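# Screw two red-taped housing corners tight with a screwdriver arm

## Task

Find the two corners of the housing marked with red tape. At each, take a screw from the screw feeder and turn it into that corner's hole with the motor until the motor halts on its own torque limit (stopped_at_torque=1 in the results). After that, do not rotate or shift that screw again. Keep both unmarked holes free; a screw tip left in either one means failure. A screw forced in by pressing rather than turning must be fully unscrewed and then driven again. After the final screw, release it, raise the screwdriver well clear above the screw heads and move away.

## Robot and tools

Robot: a single UR3e arm carrying a powered screwdriver. The tool is a hex key inside a thin vacuum sleeve that can hold one screw. There is no gripper and only one arm, so every command is one row for that arm.

Frames: all positions are in the scene frame. Its origin sits on the table top under the arm base, +z is up, and +y is to the left when looking along +x. The tool point (end_effector_position) is the tip of the hex key at rest; the key points along the tool point's own +z axis and can be pushed back up to 12 mm. A flat block about 9 cm off the last joint's axis sticks out toward the tool's -y and rotates with the tool, so watch it near obstacles. Printed positions get less accurate at long reach, and the base may be slightly tilted.

A row is 10 plain numbers: x, y, z (metres, absolute target for the tool point in the scene frame), qw, qx, qy, qz (absolute target orientation, w first), then spindle, torque_limit, sleeve_vacuum, each from -1 to 1. Resend the desired quaternion in every row rather than copying a drifted one from a result. Any target more than 0.6 m from the last reported position along any tool-point axis is refused. Each control step the commanded pose is clipped to within 100 mm and 16 degrees of the measured one; if both cannot be met, position wins. Motion lags commands by about 0.17 s, and after a long move the arm may still be short of the target.

Tools:
- execute_actions: actions is a list holding zero or one item. Empty list: just report the state. An action {"rows": [[10 numbers], ...], "steps": n} has 1 to 15 rows and up to 15 steps of 1/30 s each (default 15); one row per step, last row repeated if rows run out. A wait {"steps": n} (up to 300) sends nothing new and counts steps from the previous result, including your reply time. Optional "pictures" true/false.
- move: target is one row; the tool point follows a straight path to that absolute pose over 0.5 to 10 s (longer paths are cut at 10 s). speed is in m/s, 0.002 to 0.5, default 0.25; rotation rate is capped at twice that in rad/s. Optional stop_force, 5 to 24 N, ends the path once the wrist sensor feels that much extra push against the direction of travel for 2 steps, then backs up 2 steps and holds; use it only with very low speed for approaching contact, not on moves that rotate the tool, and omit it when leaving a surface. The result has a move: line whose ending is done, off_target, moving, held, fault or contact, plus limits flags (paced = pose clipped; held = some steps blocked, after which the arm may speed up beyond speed) and the distance from target. The path does not avoid obstacles.
- wait: seconds from 0 to 10; nothing new is sent.
- zoom_image: camera (cam_head_left, cam_head_right or cam_wrist) and region [x0, y0, x1, y1] in pixels, origin top-left, at most 504 by 504.
- read_manual: only returns licence texts.
- finished_scene: pass the number of the scene you are ending; irreversible.

Screwdriver numbers: spindle +1 spins the key clockwise at 500 rpm (drives in), -1 the reverse; it ramps up in 0.5 s and keeps its last value between calls, so finish actions with 0. torque_limit maps linearly from 0.3 N m at -1 to 1.2 N m at +1. sleeve_vacuum above 0.01 holds a screw; anything else releases it. Both keep their last value.

Driving a screw: place the tool point on the screw axis 2 mm below the head's top and rotate slowly with spindle between -0.2 and 0.2 (negative only seats the key, positive also drives). While the screw advances, lower the arm 0.7 mm per turn. The motor stops by itself at 95 % of torque_limit (head seated or thread jammed) and stopped_at_torque reads 1; it will not restart until spindle has been 0 or negative for 0.5 s. Unscrewing never stops on its own; if turns does not drop, raise torque_limit. screw_detected is 1 when sleeve_vacuum_kpa exceeds 30 (a head seals the sleeve). turns counts key revolutions since the start, clockwise positive.

Result lines: state with pose and velocities; Joint positions and joint torques (offset and noisy); Wrist force and Wrist torque in the tool's axes, pointing from a contact back into the arm, saturating near 30 N, offsets up to about 3.5 N; "pose unreachable" and HELD when the clearance check altered or blocked a command; "Hand target" is where the controller is heading; MOTOR HOT from 70 C.

Avoid: the arm is stiff, so aiming even slightly past a firm surface can fault it. A joint reaching its load limit (pan and lift 50.7, elbow 26.3, wrists 8.46 N m) or any outside force of 150 N halts the arm for 10 s. A motor at 85 C brakes the arm for minutes. Do not drop screws, slam into parts, push screws in without turning, or knock anything off the table; loose objects may get nudged occasionally. Keep the spindle off when not driving, and remember the clock keeps running while you reply.

Cameras: cam_head_left and cam_head_right (896x504) and cam_wrist (616x616, fisheye).

Each tool is called after "Emit:" as a command line: name --argument value for each argument, lists and objects as JSON in quotes; but a table of rows of numbers goes row by row, as --pt "numbers of a row", without its own name.

## Session

Emit:
execute_actions --actions '[]'

Scene clock: 0.00 s of 6600.00 s.
end_effector_position=(+0.2912, +0.0272, +0.2990) sleeve_vacuum_kpa=0 screw_detected=0 stopped_at_torque=0 turns=0.00 end_effector_quat_wxyz=(-0.087, +0.750, +0.652, -0.064) end_effector_velocity=(-0.000, -0.000, -0.000) end_effector_angular_velocity=(-0.000, +0.000, -0.001)
Joint positions: [-0.576 -1.583  0.669 -0.656 -1.57  -0.577]
Joint velocities: [-0.001 -0.     0.    -0.    -0.     0.   ]
Joint torques (N m, as the arm reports them, + toward a larger angle): no reading
Wrist force (N, on the end effector, along its own x y z axes, offset not removed): no reading
Wrist torque (N m, same axes, about the end effector's origin, offset not removed): no reading
Hand target: +0.291, +0.027, +0.299; -0.087, +0.750, +0.652, -0.064

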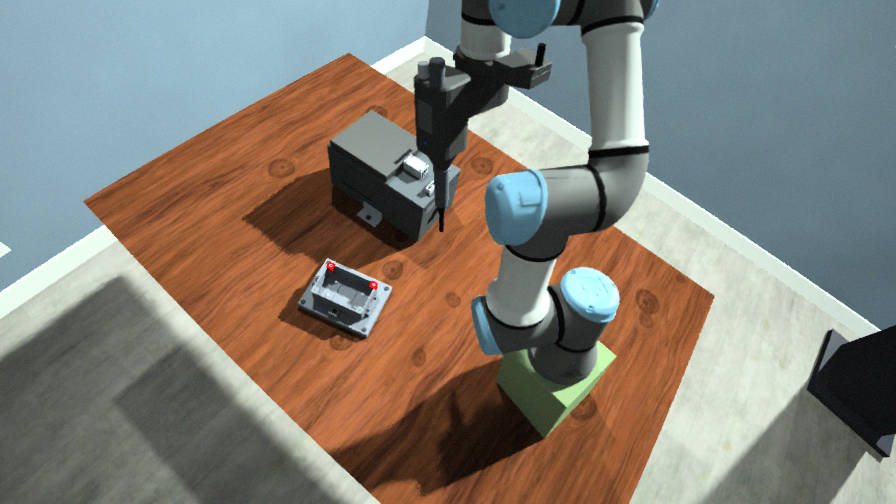

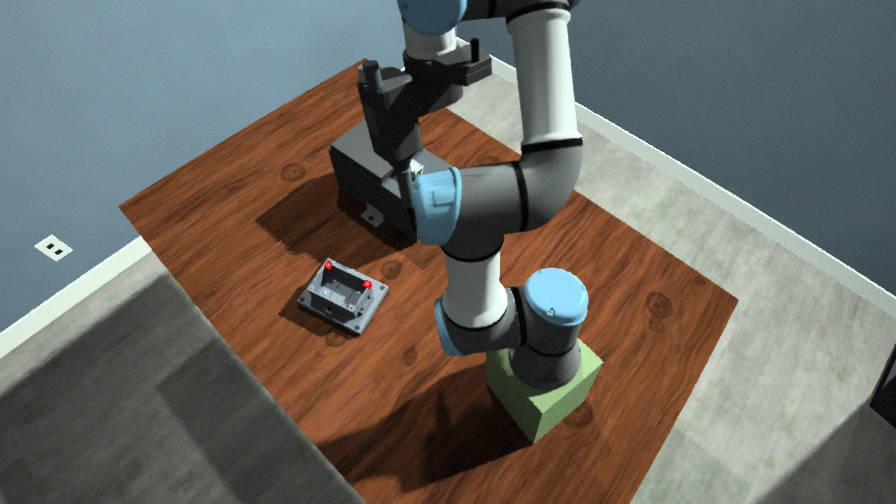

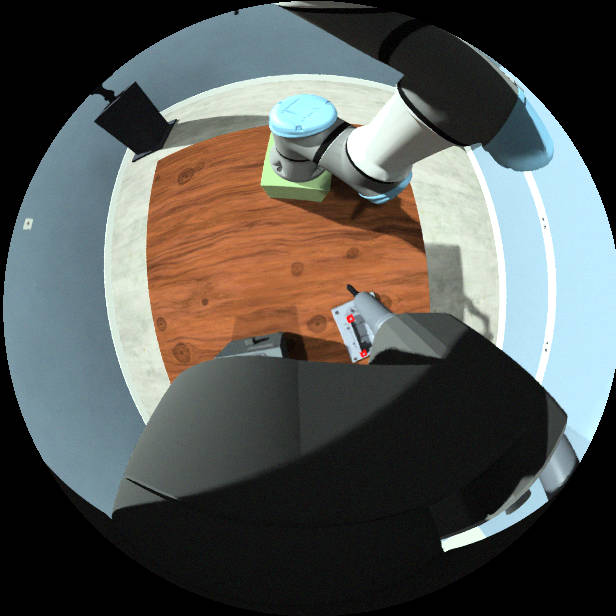

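Emit:
zoom_image --camera "cam_head_left" --region '[270, 90, 490, 350]'

Emit:
zoom_image --camera "cam_wrist" --region '[200, 250, 420, 380]'

Region (270, 90, 490, 350) of cam_head_left's 896x504 image, scaled by 1.938, with more detail than that image has; it fills the left 426 columns of this view, and the rest is white.

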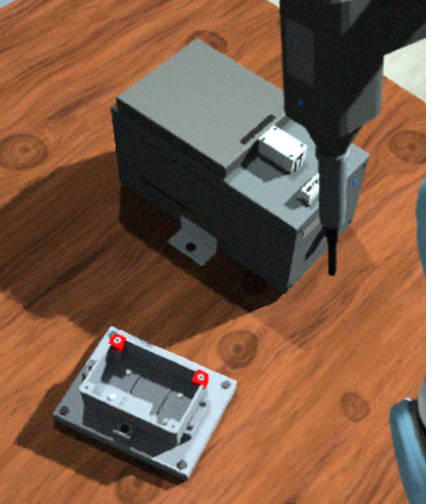

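Region (200, 250, 420, 380) of cam_wrist's 616x616 image, scaled by 2.291, with more detail than that image has; it fills the top 298 rows of this view, and the rest is white.

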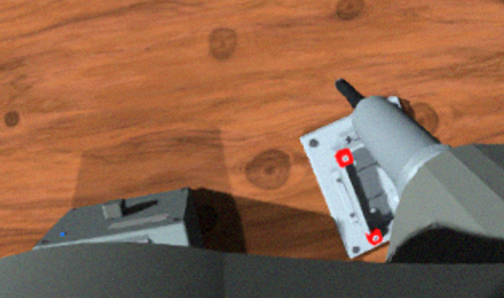

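Emit:
move --target '[0.38, 0.02, 0.22, 0, 0.7071, 0.7071, 0, 0, 0, 0]'

Scene clock: 20.10 s of 6600.00 s.
end_effector_position=(+0.3799, +0.0200, +0.2200) sleeve_vacuum_kpa=0 screw_detected=0 stopped_at_torque=0 turns=0.00 end_effector_quat_wxyz=(-0.000, +0.707, +0.707, -0.001) end_effector_velocity=(+0.001, -0.000, -0.001) end_effector_angular_velocity=(-0.000, -0.012, -0.001)
Joint positions: [-0.459 -1.674  1.239 -1.336 -1.492 -0.591]
Joint velocities: [-0.008 -0.02   0.029 -0.019  0.008 -0.006]
Joint torques (N m, as the arm reports them, + toward a larger angle): [ -1.61 -16.51 -10.33  -3.     1.41  -1.3 ]
Wrist force (N, on the end effector, along its own x y z axes, offset not removed): [1.1 1.5 -0.4]
Wrist torque (N m, same axes, about the end effector's origin, offset not removed): [0.42 -0.33 -0.15]
Hand target: +0.380, +0.020, +0.220; +0.000, +0.707, +0.707, -0.000
Off the commanded pose: 0.000 m, 0 deg.
After step 90, 15.93 s passed at rest.
move: done

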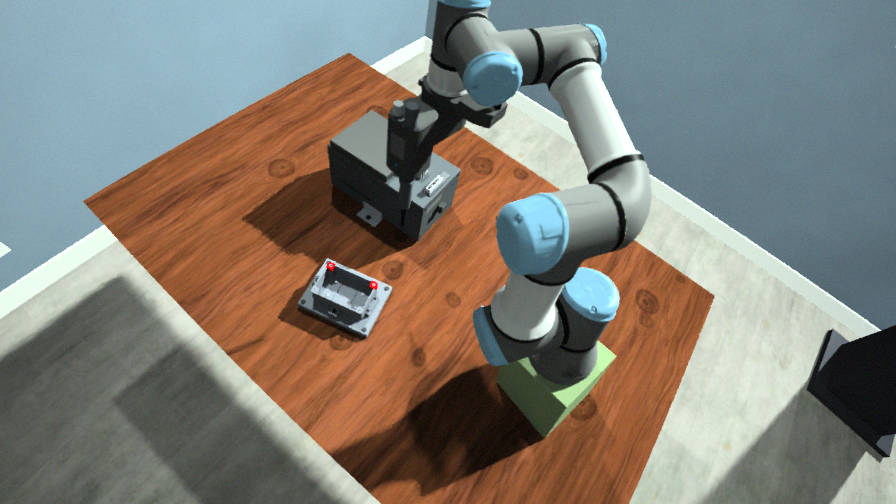

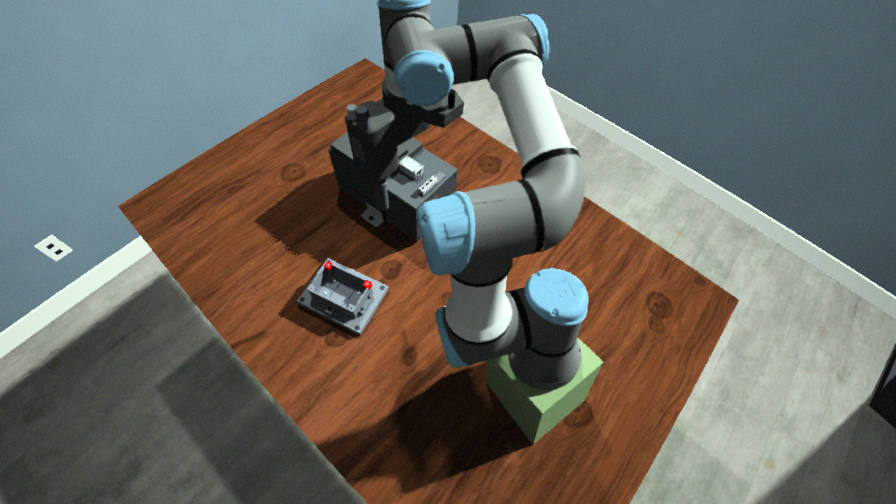

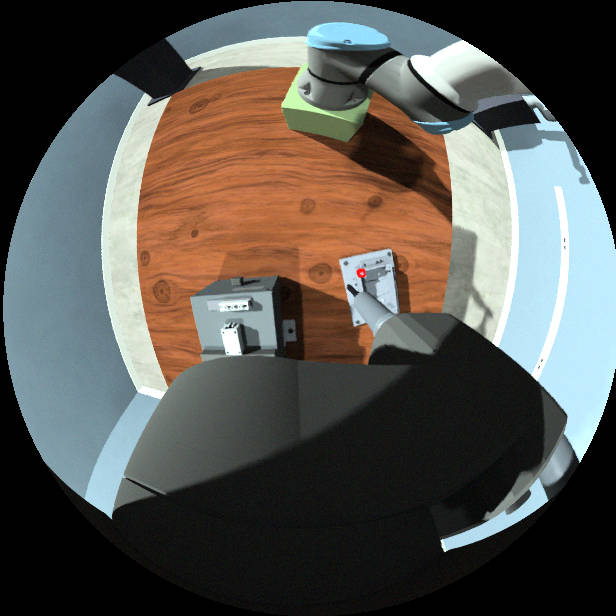

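Emit:
zoom_image --camera "cam_wrist" --region '[180, 260, 310, 370]'

Emit:
zoom_image --camera "cam_head_right" --region '[380, 140, 470, 210]'

Region (180, 260, 310, 370) of cam_wrist's 616x616 image, scaled by 3.877, with more detail than that image has; it fills the top 426 rows of this view, and the rest is white.

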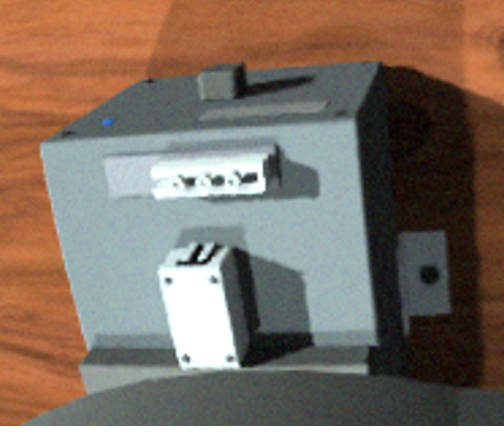

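Region (380, 140, 470, 210) of cam_head_right's 896x504 image, scaled by 5.600, with more detail than that image has.

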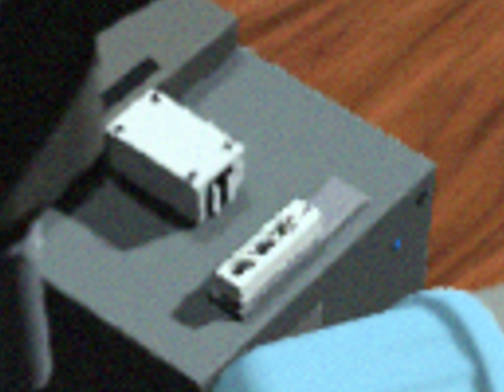

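Emit:
move --target '[0.44, -0.15, 0.20, 0, 0.7071, 0.7071, 0, 0, 0, 0]'

Scene clock: 32.13 s of 6600.00 s.
end_effector_position=(+0.4399, -0.1497, +0.1999) sleeve_vacuum_kpa=0 screw_detected=0 stopped_at_torque=0 turns=0.00 end_effector_quat_wxyz=(+0.002, +0.707, +0.707, +0.001) end_effector_velocity=(+0.002, -0.001, +0.002) end_effector_angular_velocity=(+0.010, +0.021, +0.006)
Joint positions: [-0.732 -1.075  0.475 -1.147 -1.439 -0.86 ]
Joint velocities: [ 0.012  0.11  -0.211  0.121 -0.012  0.003]
Joint torques (N m, as the arm reports them, + toward a larger angle): [  2.65 -18.61 -14.26  -0.7   -0.02   1.13]
Wrist force (N, on the end effector, along its own x y z axes, offset not removed): [1.1 0.3 -0.2]
Wrist torque (N m, same axes, about the end effector's origin, offset not removed): [0.13 -0.30 -0.08]
Hand target: +0.440, -0.150, +0.200; +0.001, +0.707, +0.707, +0.000
Off the commanded pose: 0.000 m, 0 deg.
After step 90, 7.63 s passed at rest.
move: done

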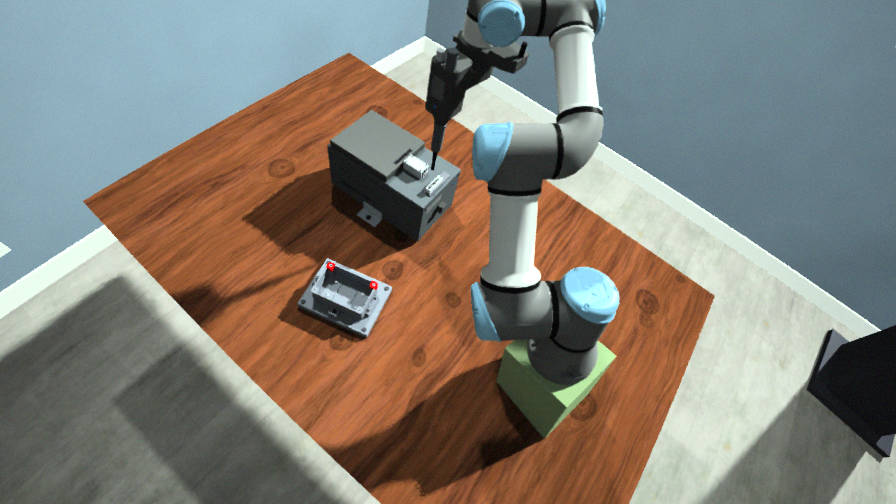

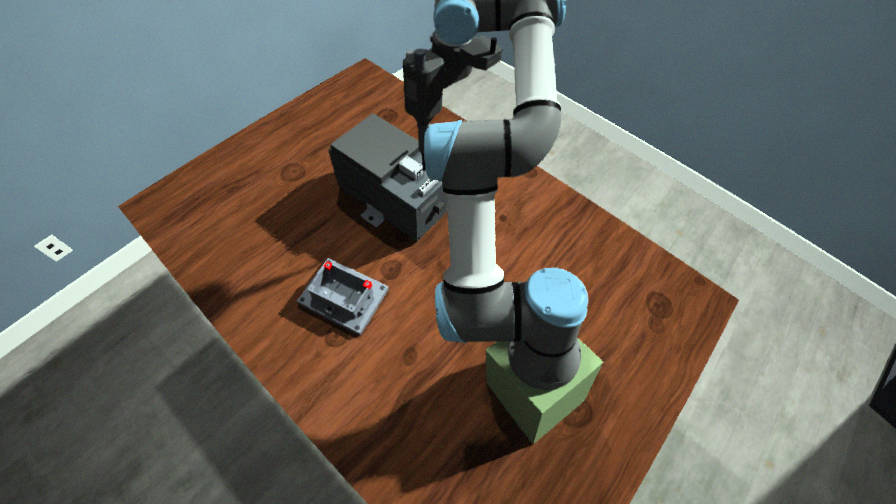

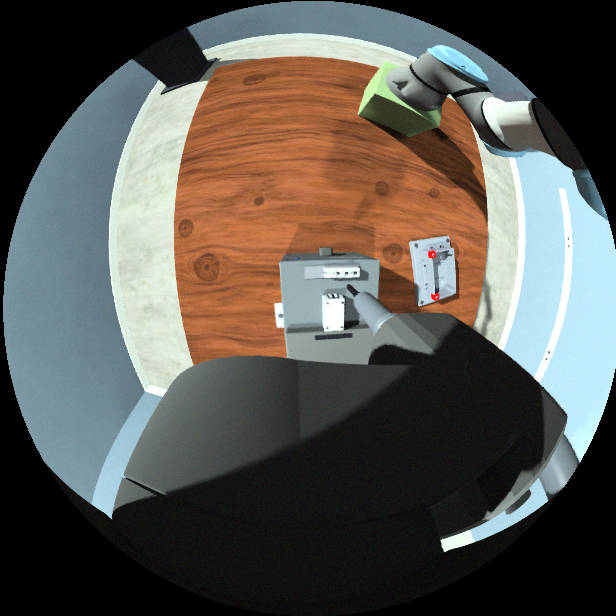

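Emit:
move --target '[0.435, -0.14, 0.18, 0, 1, 0, 0, 0, 0, 0]' --speed 0.4

Emit:
zoom_image --camera "cam_wrist" --region '[290, 230, 390, 330]'

Scene clock: 37.90 s of 6600.00 s.
end_effector_position=(+0.4350, -0.1399, +0.1798) sleeve_vacuum_kpa=0 screw_detected=0 stopped_at_torque=0 turns=0.00 end_effector_quat_wxyz=(-0.000, +1.000, +0.000, +0.000) end_effector_velocity=(+0.000, +0.000, -0.000) end_effector_angular_velocity=(-0.004, +0.000, -0.007)
Joint positions: [-0.74  -1.681  1.432 -1.493 -1.439  0.701]
Joint velocities: [ 0.007 -0.004  0.006 -0.006 -0.004  0.014]
Joint torques (N m, as the arm reports them, + toward a larger angle): [  3.01 -17.05 -11.45  -4.02  -0.04   0.98]
Wrist force (N, on the end effector, along its own x y z axes, offset not removed): [1.5 0.6 -0.7]
Wrist torque (N m, same axes, about the end effector's origin, offset not removed): [0.19 -0.53 -0.08]
Hand target: +0.435, -0.140, +0.180; -0.000, +1.000, +0.000, +0.000
Off the commanded pose: 0.000 m, 0 deg.
After step 90, 0.23 s passed at rest.
move: done

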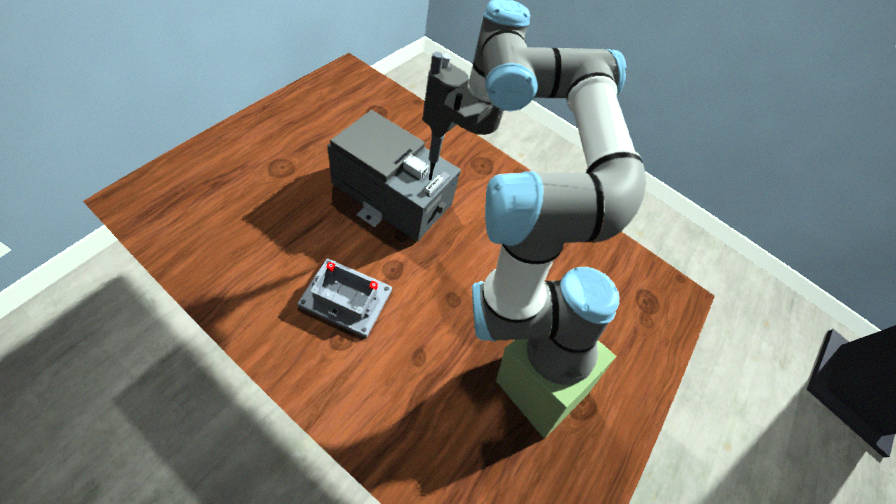

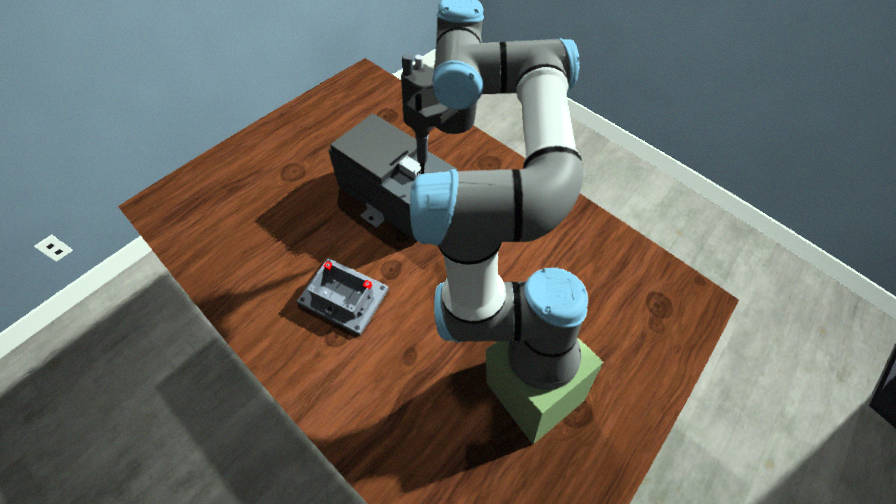

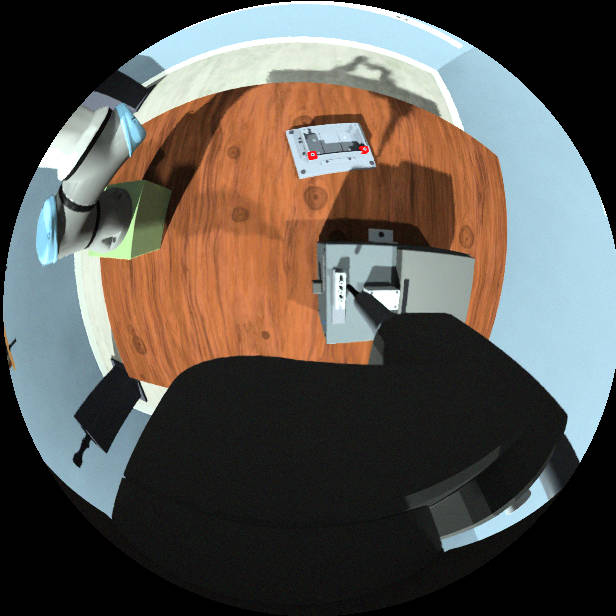

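Region (290, 230, 390, 330) of cam_wrist's 616x616 image, scaled by 5.040, with more detail than that image has.

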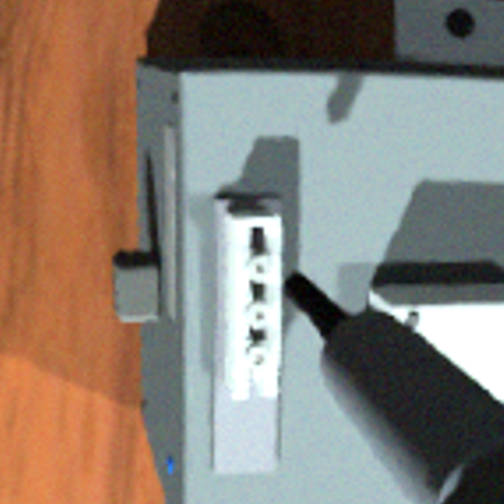

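Emit:
move --target '[0.432, -0.142, 0.170, 0, 1, 0, 0, 0, 0, 0]' --speed 0.05

Emit:
zoom_image --camera "cam_wrist" --region '[315, 255, 375, 315]'

Emit:
zoom_image --camera "cam_head_left" --region '[400, 150, 470, 210]'

Scene clock: 45.03 s of 6600.00 s.
end_effector_position=(+0.4320, -0.1420, +0.1701) sleeve_vacuum_kpa=0 screw_detected=0 stopped_at_torque=0 turns=0.00 end_effector_quat_wxyz=(-0.000, +1.000, +0.000, -0.000) end_effector_velocity=(-0.000, -0.001, -0.001) end_effector_angular_velocity=(-0.001, -0.001, -0.001)
Joint positions: [-0.748 -1.69   1.487 -1.539 -1.438  0.694]
Joint velocities: [-0.002 -0.002  0.009 -0.008  0.    -0.001]
Joint torques (N m, as the arm reports them, + toward a larger angle): [ -2.64 -16.05 -11.18  -4.     1.35  -1.24]
Wrist force (N, on the end effector, along its own x y z axes, offset not removed): [2.2 1.2 -1.3]
Wrist torque (N m, same axes, about the end effector's origin, offset not removed): [0.39 -0.77 -0.19]
Hand target: +0.432, -0.142, +0.170; -0.000, +1.000, -0.000, -0.000
Off the commanded pose: 0.000 m, 0 deg.
After step 90, 3.37 s passed at rest.
move: done

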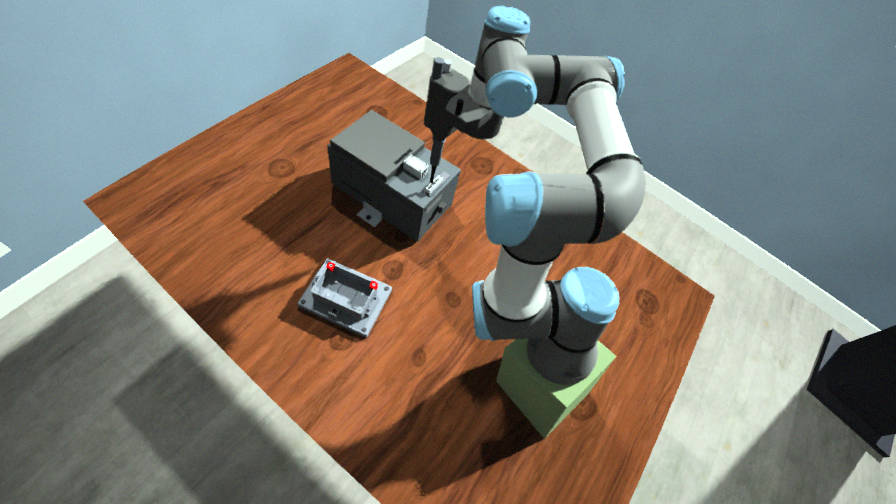

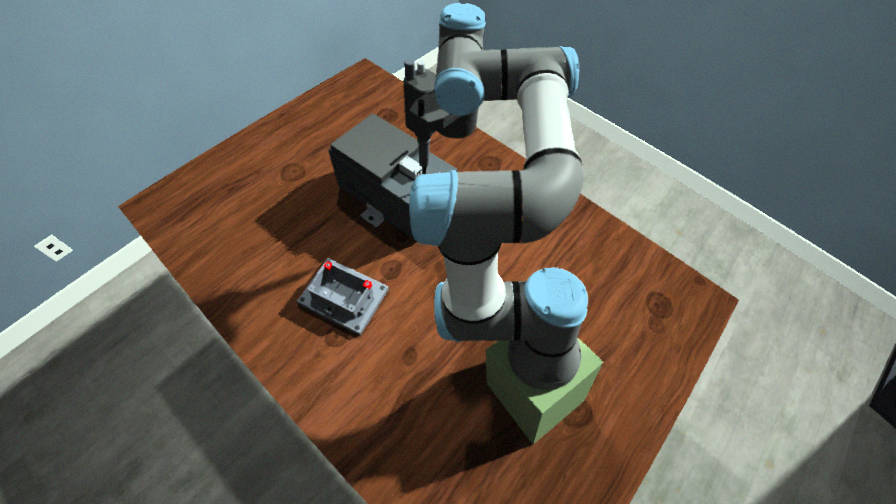

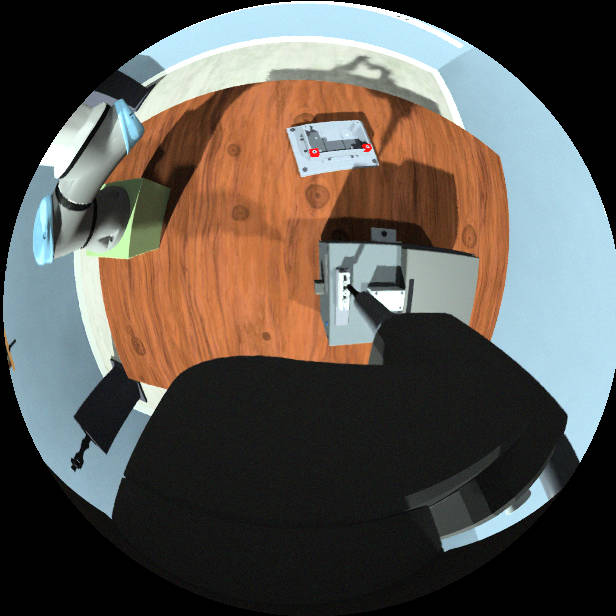

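Region (315, 255, 375, 315) of cam_wrist's 616x616 image, scaled by 8.400, with more detail than that image has.

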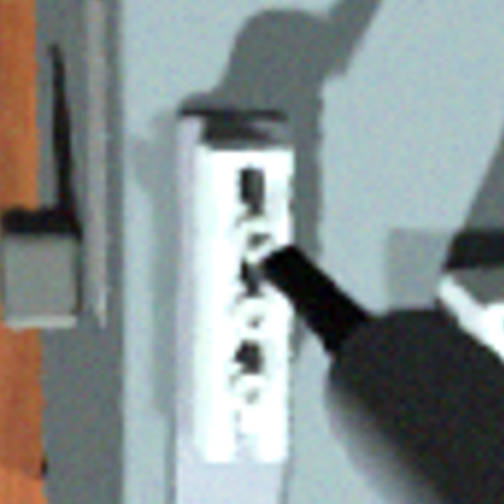

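Region (400, 150, 470, 210) of cam_head_left's 896x504 image, scaled by 7.200, with more detail than that image has; it fills the top 432 rows of this view, and the rest is white.

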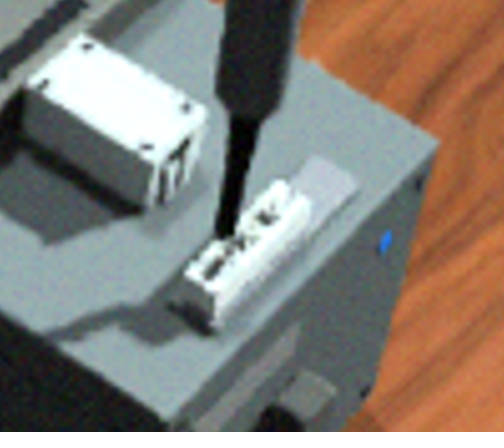

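Emit:
move --target '[0.432, -0.142, 0.163, 0, 1, 0, 0, 0, 0, 0]' --speed 0.02

Emit:
zoom_image --camera "cam_wrist" --region '[325, 265, 365, 305]'

Emit:
zoom_image --camera "cam_head_left" --region '[415, 165, 455, 205]'

Scene clock: 53.83 s of 6600.00 s.
end_effector_position=(+0.4320, -0.1420, +0.1631) sleeve_vacuum_kpa=0 screw_detected=0 stopped_at_torque=0 turns=0.00 end_effector_quat_wxyz=(-0.000, +1.000, +0.000, -0.000) end_effector_velocity=(+0.000, +0.000, -0.002) end_effector_angular_velocity=(-0.000, -0.000, +0.001)
Joint positions: [-0.745 -1.689  1.519 -1.572 -1.438  0.697]
Joint velocities: [ 0.001  0.     0.008 -0.008 -0.     0.   ]
Joint torques (N m, as the arm reports them, + toward a larger angle): [  3.73 -10.34  -9.66  -3.49  -0.29   1.  ]
Wrist force (N, on the end effector, along its own x y z axes, offset not removed): [2.4 -0.6 -5.9]
Wrist torque (N m, same axes, about the end effector's origin, offset not removed): [-0.20 -0.72 0.00]
Hand target: +0.432, -0.142, +0.163; -0.000, +1.000, +0.000, -0.000
Off the commanded pose: 0.000 m, 0 deg.
After step 90, 5.07 s passed at rest.
move: done

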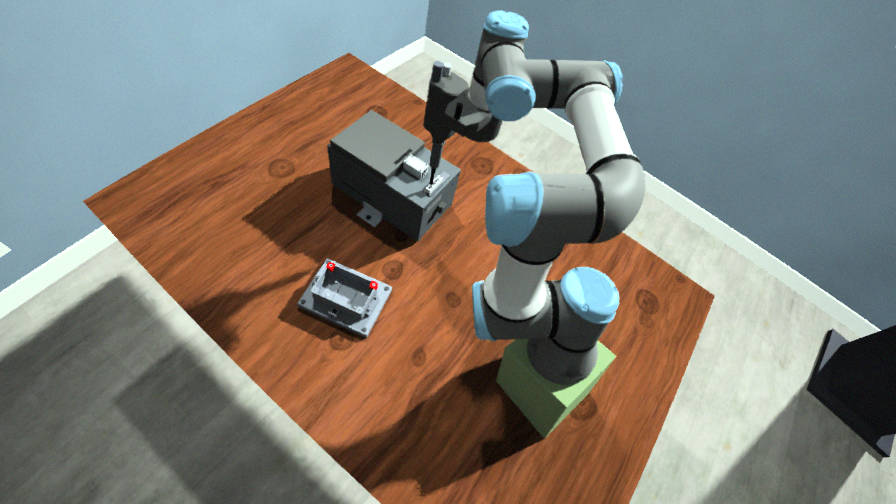

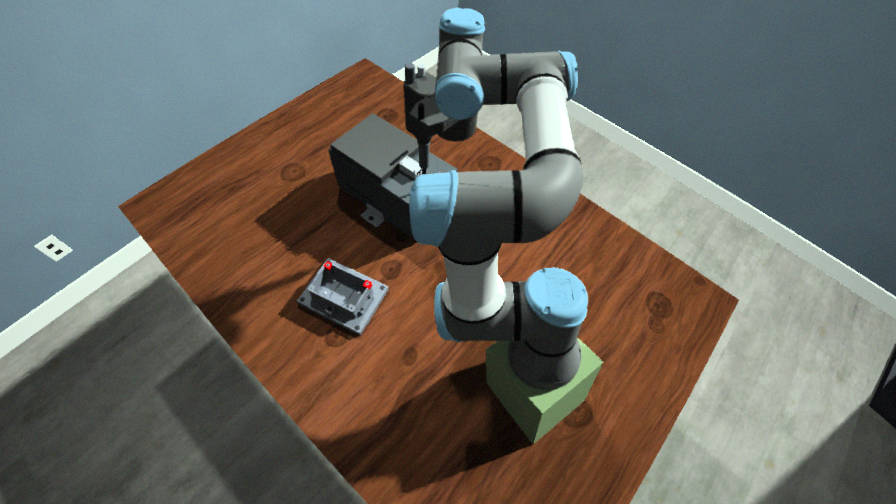

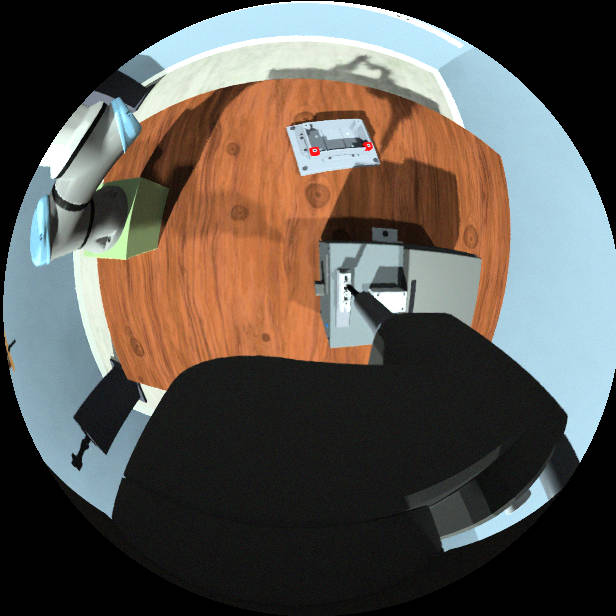

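Region (325, 265, 365, 305) of cam_wrist's 616x616 image, scaled by 12.600, with more detail than that image has.

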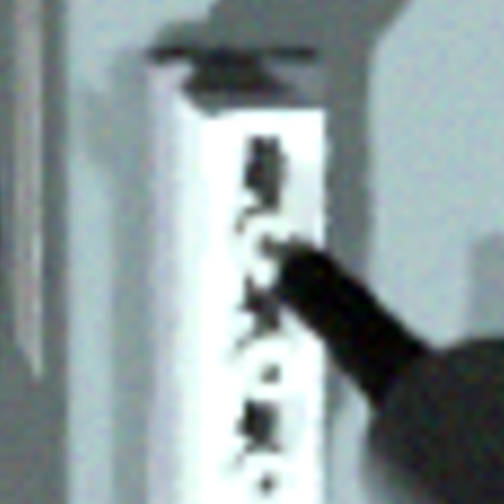

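Region (415, 165, 455, 205) of cam_head_left's 896x504 image, scaled by 12.600, with more detail than that image has.

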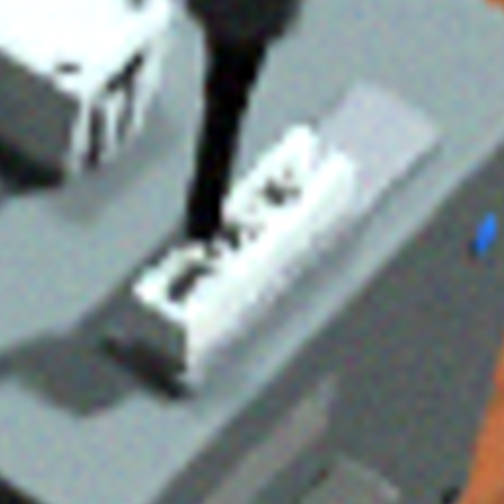

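Emit:
execute_actions --actions '[{"rows": [[0.432,-0.142,0.165,0,1,0,0,0,0,0],[0.432,-0.142,0.167,0,1,0,0,0,0,0],[0.432,-0.142,0.168,0,1,0,0,0,0,0],[0.432,-0.142,0.168,0,1,0,0,0,0,0],[0.432,-0.142,0.168,0,1,0,0,0,0,0],[0.431,-0.1415,0.168,0,1,0,0,0,0,0],[0.430,-0.141,0.168,0,1,0,0,0,0,0],[0.4287,-0.1398,0.168,0,1,0,0,0,0,0]], "steps": 15}]' --pictures false

Emit:
execute_actions --actions '[]'

Emit:
zoom_image --camera "cam_wrist" --region '[325, 265, 365, 305]'

Emit:
zoom_image --camera "cam_head_left" --region '[415, 165, 455, 205]'

Scene clock: 60.00 s of 6600.00 s.
end_effector_position=(+0.4290, -0.1400, +0.1680) sleeve_vacuum_kpa=0 screw_detected=0 stopped_at_torque=0 turns=0.00 end_effector_quat_wxyz=(+0.000, +1.000, +0.000, -0.000) end_effector_velocity=(-0.003, +0.002, +0.001) end_effector_angular_velocity=(-0.000, -0.001, -0.000)
Joint positions: [-0.751 -1.706  1.514 -1.55  -1.437  0.691]
Joint velocities: [-0.004 -0.017  0.014  0.002  0.001 -0.003]
Joint torques (N m, as the arm reports them, + toward a larger angle): [ -2.05 -15.82 -10.95  -1.43   1.47  -1.31]
Wrist force (N, on the end effector, along its own x y z axes, offset not removed): [0.3 -0.2 0.7]
Wrist torque (N m, same axes, about the end effector's origin, offset not removed): [-0.35 0.09 0.18]
Hand target: +0.429, -0.140, +0.168; -0.000, +1.000, -0.000, -0.000
Off the commanded pose: 0.000 m, 0 deg.
Steps of this call (steps 1 to 90: nothing new was sent; then 2.67 s passed at rest; steps 91 to 105: all 15 steps of this action). Readings (end_effector_position | what the end effector reports):
91: (+0.4320, -0.1420, +0.1630) | sleeve_vacuum_kpa=0 screw_detected=0 stopped_at_torque=0 turns=0.00
92: (+0.4320, -0.1420, +0.1632) | sleeve_vacuum_kpa=0 screw_detected=0 stopped_at_torque=0 turns=0.00
94: (+0.4319, -0.1419, +0.1648) | sleeve_vacuum_kpa=0 screw_detected=0 stopped_at_torque=0 turns=0.00
98: (+0.4314, -0.1417, +0.1672) | sleeve_vacuum_kpa=0 screw_detected=0 stopped_at_torque=0 turns=0.00
105: the state above

Scene clock: 60.00 s of 6600.00 s.
end_effector_position=(+0.4290, -0.1400, +0.1680) sleeve_vacuum_kpa=0 screw_detected=0 stopped_at_torque=0 turns=0.00 end_effector_quat_wxyz=(+0.000, +1.000, +0.000, -0.000) end_effector_velocity=(-0.003, +0.002, +0.001) end_effector_angular_velocity=(-0.000, -0.001, -0.000)
Joint positions: [-0.751 -1.706  1.514 -1.55  -1.437  0.691]
Joint velocities: [-0.004 -0.017  0.014  0.002  0.001 -0.003]
Joint torques (N m, as the arm reports them, + toward a larger angle): [ -2.05 -15.82 -10.95  -1.43   1.47  -1.31]
Wrist force (N, on the end effector, along its own x y z axes, offset not removed): [0.3 -0.2 0.7]
Wrist torque (N m, same axes, about the end effector's origin, offset not removed): [-0.35 0.09 0.18]
Hand target: +0.429, -0.140, +0.168; -0.000, +1.000, -0.000, -0.000
Off the commanded pose: 0.000 m, 0 deg.

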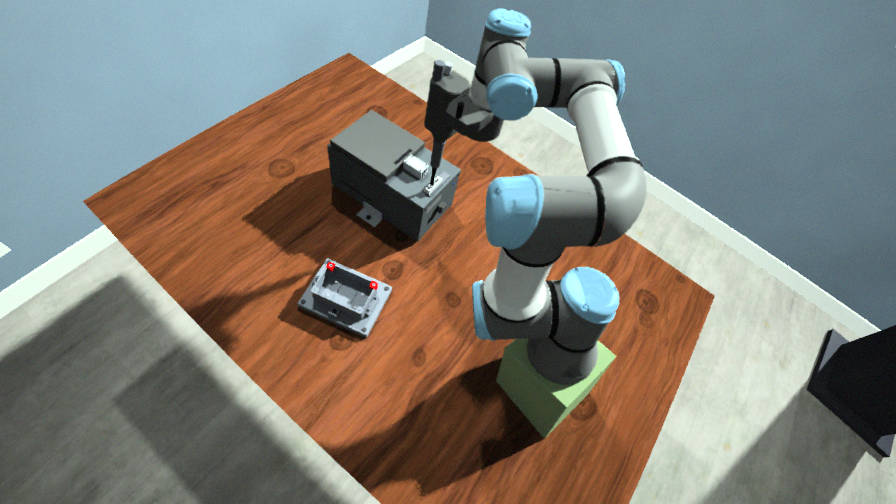

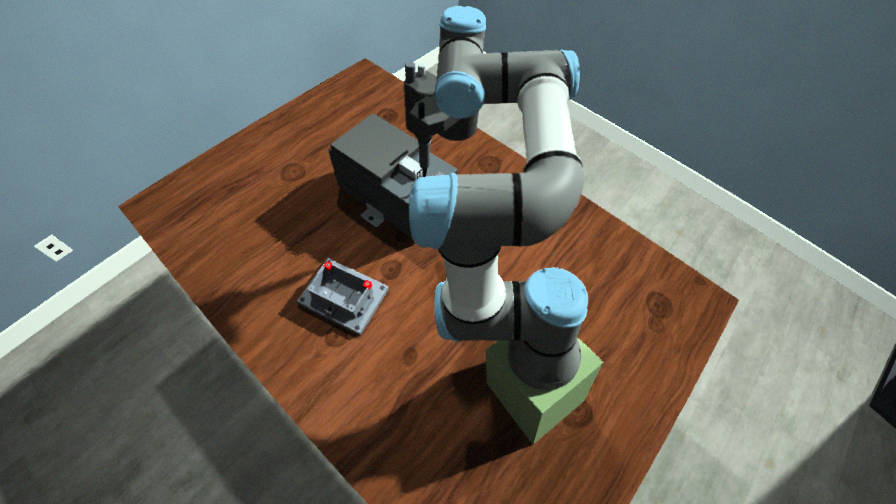

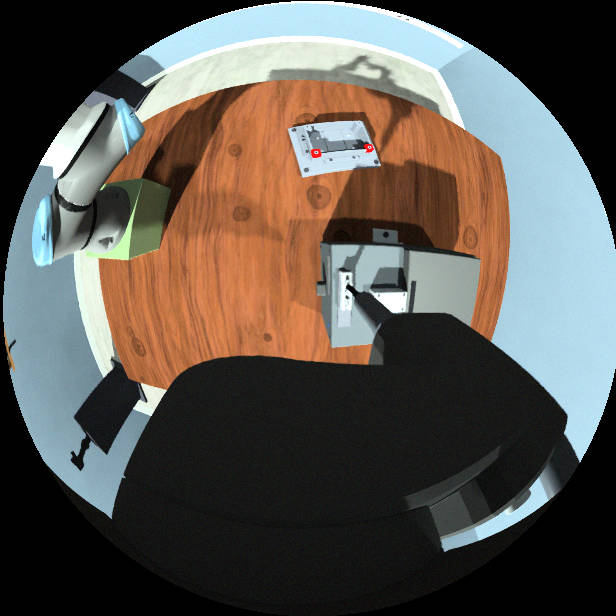

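Region (325, 265, 365, 305) of cam_wrist's 616x616 image, scaled by 12.600, with more detail than that image has.

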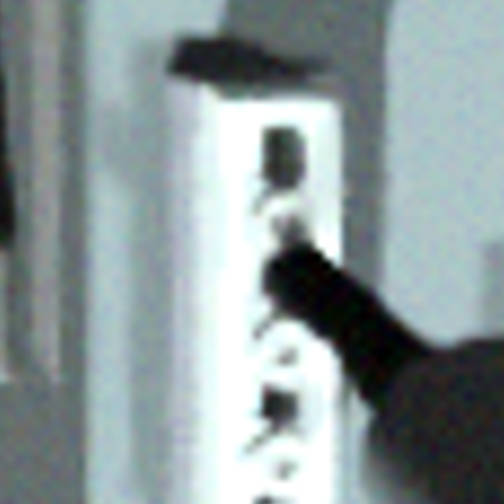

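Region (415, 165, 455, 205) of cam_head_left's 896x504 image, scaled by 12.600, with more detail than that image has.

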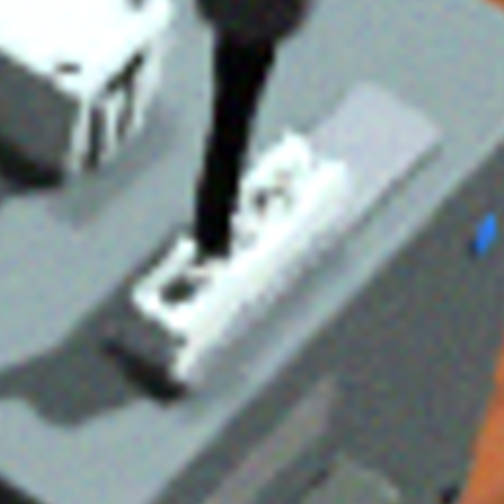

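Emit:
execute_actions --actions '[{"steps": 5}]'

Emit:
zoom_image --camera "cam_wrist" --region '[325, 265, 365, 305]'

Emit:
zoom_image --camera "cam_head_left" --region '[415, 165, 455, 205]'

Scene clock: 64.83 s of 6600.00 s.
end_effector_position=(+0.4287, -0.1398, +0.1680) sleeve_vacuum_kpa=0 screw_detected=0 stopped_at_torque=0 turns=0.00 end_effector_quat_wxyz=(-0.000, +1.000, -0.000, -0.000) end_effector_velocity=(-0.000, -0.001, -0.000) end_effector_angular_velocity=(-0.000, +0.000, -0.002)
Joint positions: [-0.752 -1.708  1.516 -1.549 -1.437  0.69 ]
Joint velocities: [-0.002 -0.     0.     0.     0.    -0.   ]
Joint torques (N m, as the arm reports them, + toward a larger angle): [ -0.73 -16.07 -10.17  -0.97   1.66  -1.35]
Wrist force (N, on the end effector, along its own x y z axes, offset not removed): [4.0 1.4 -0.2]
Wrist torque (N m, same axes, about the end effector's origin, offset not removed): [-0.31 -0.91 0.06]
Hand target: +0.429, -0.140, +0.168; -0.000, +1.000, -0.000, -0.000
Off the commanded pose: 0.000 m, 0 deg.
Steps of this call (steps 1 to 90: nothing new was sent; then 1.83 s passed at rest). Readings (end_effector_position | what the end effector reports):
1: (+0.4289, -0.1400, +0.1680) | sleeve_vacuum_kpa=0 screw_detected=0 stopped_at_torque=0 turns=0.00
2: (+0.4288, -0.1399, +0.1680) | sleeve_vacuum_kpa=0 screw_detected=0 stopped_at_torque=0 turns=0.00
4: (+0.4288, -0.1399, +0.1680) | sleeve_vacuum_kpa=0 screw_detected=0 stopped_at_torque=0 turns=0.00
8: (+0.4287, -0.1398, +0.1680) | sleeve_vacuum_kpa=0 screw_detected=0 stopped_at_torque=0 turns=0.00
90: the state above

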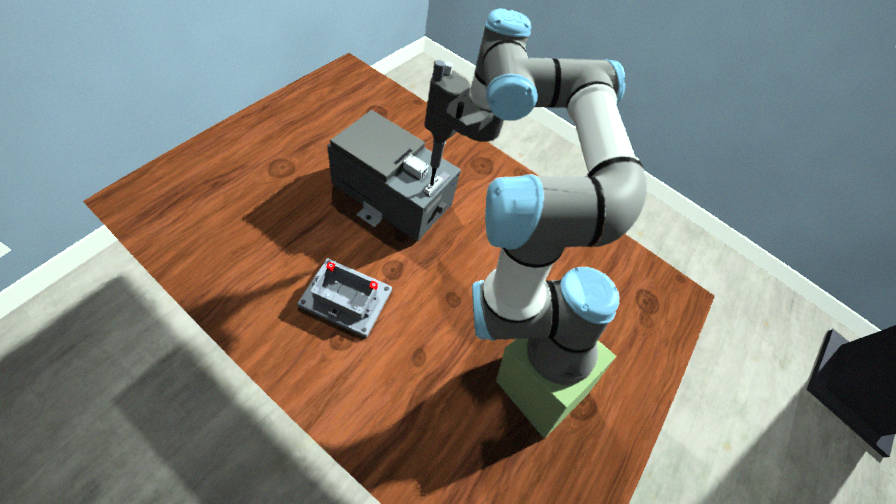

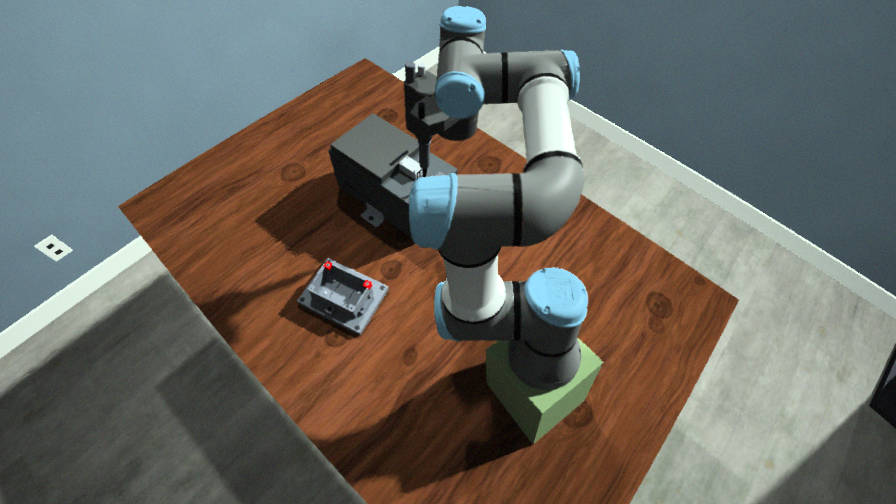

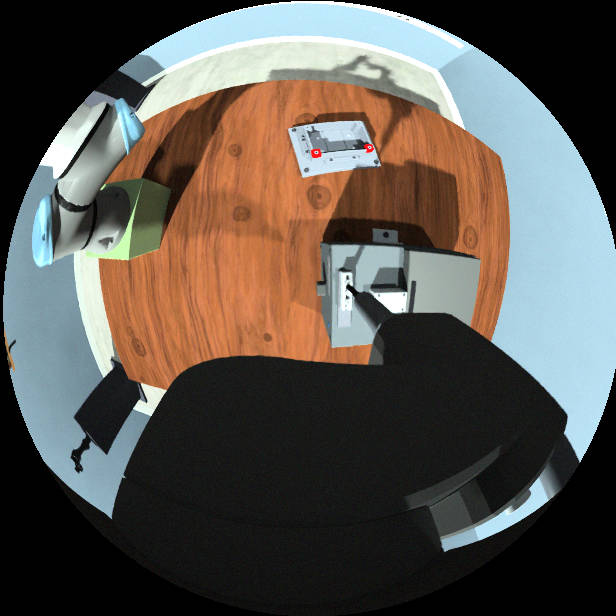

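Region (325, 265, 365, 305) of cam_wrist's 616x616 image, scaled by 12.600, with more detail than that image has.

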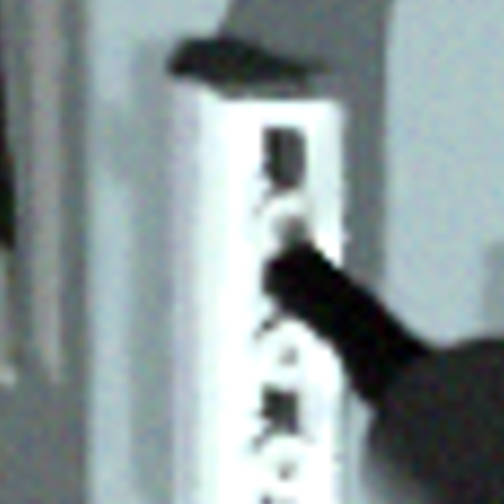

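Region (415, 165, 455, 205) of cam_head_left's 896x504 image, scaled by 12.600, with more detail than that image has.

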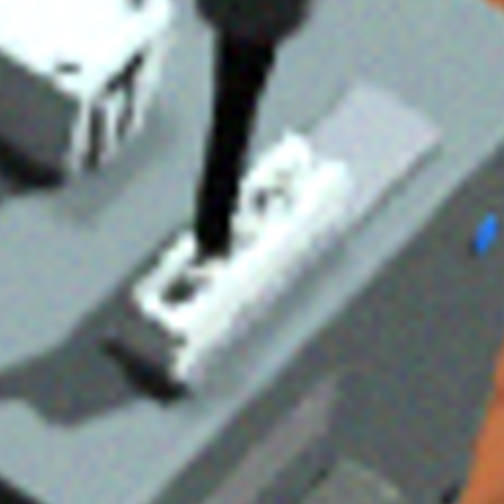

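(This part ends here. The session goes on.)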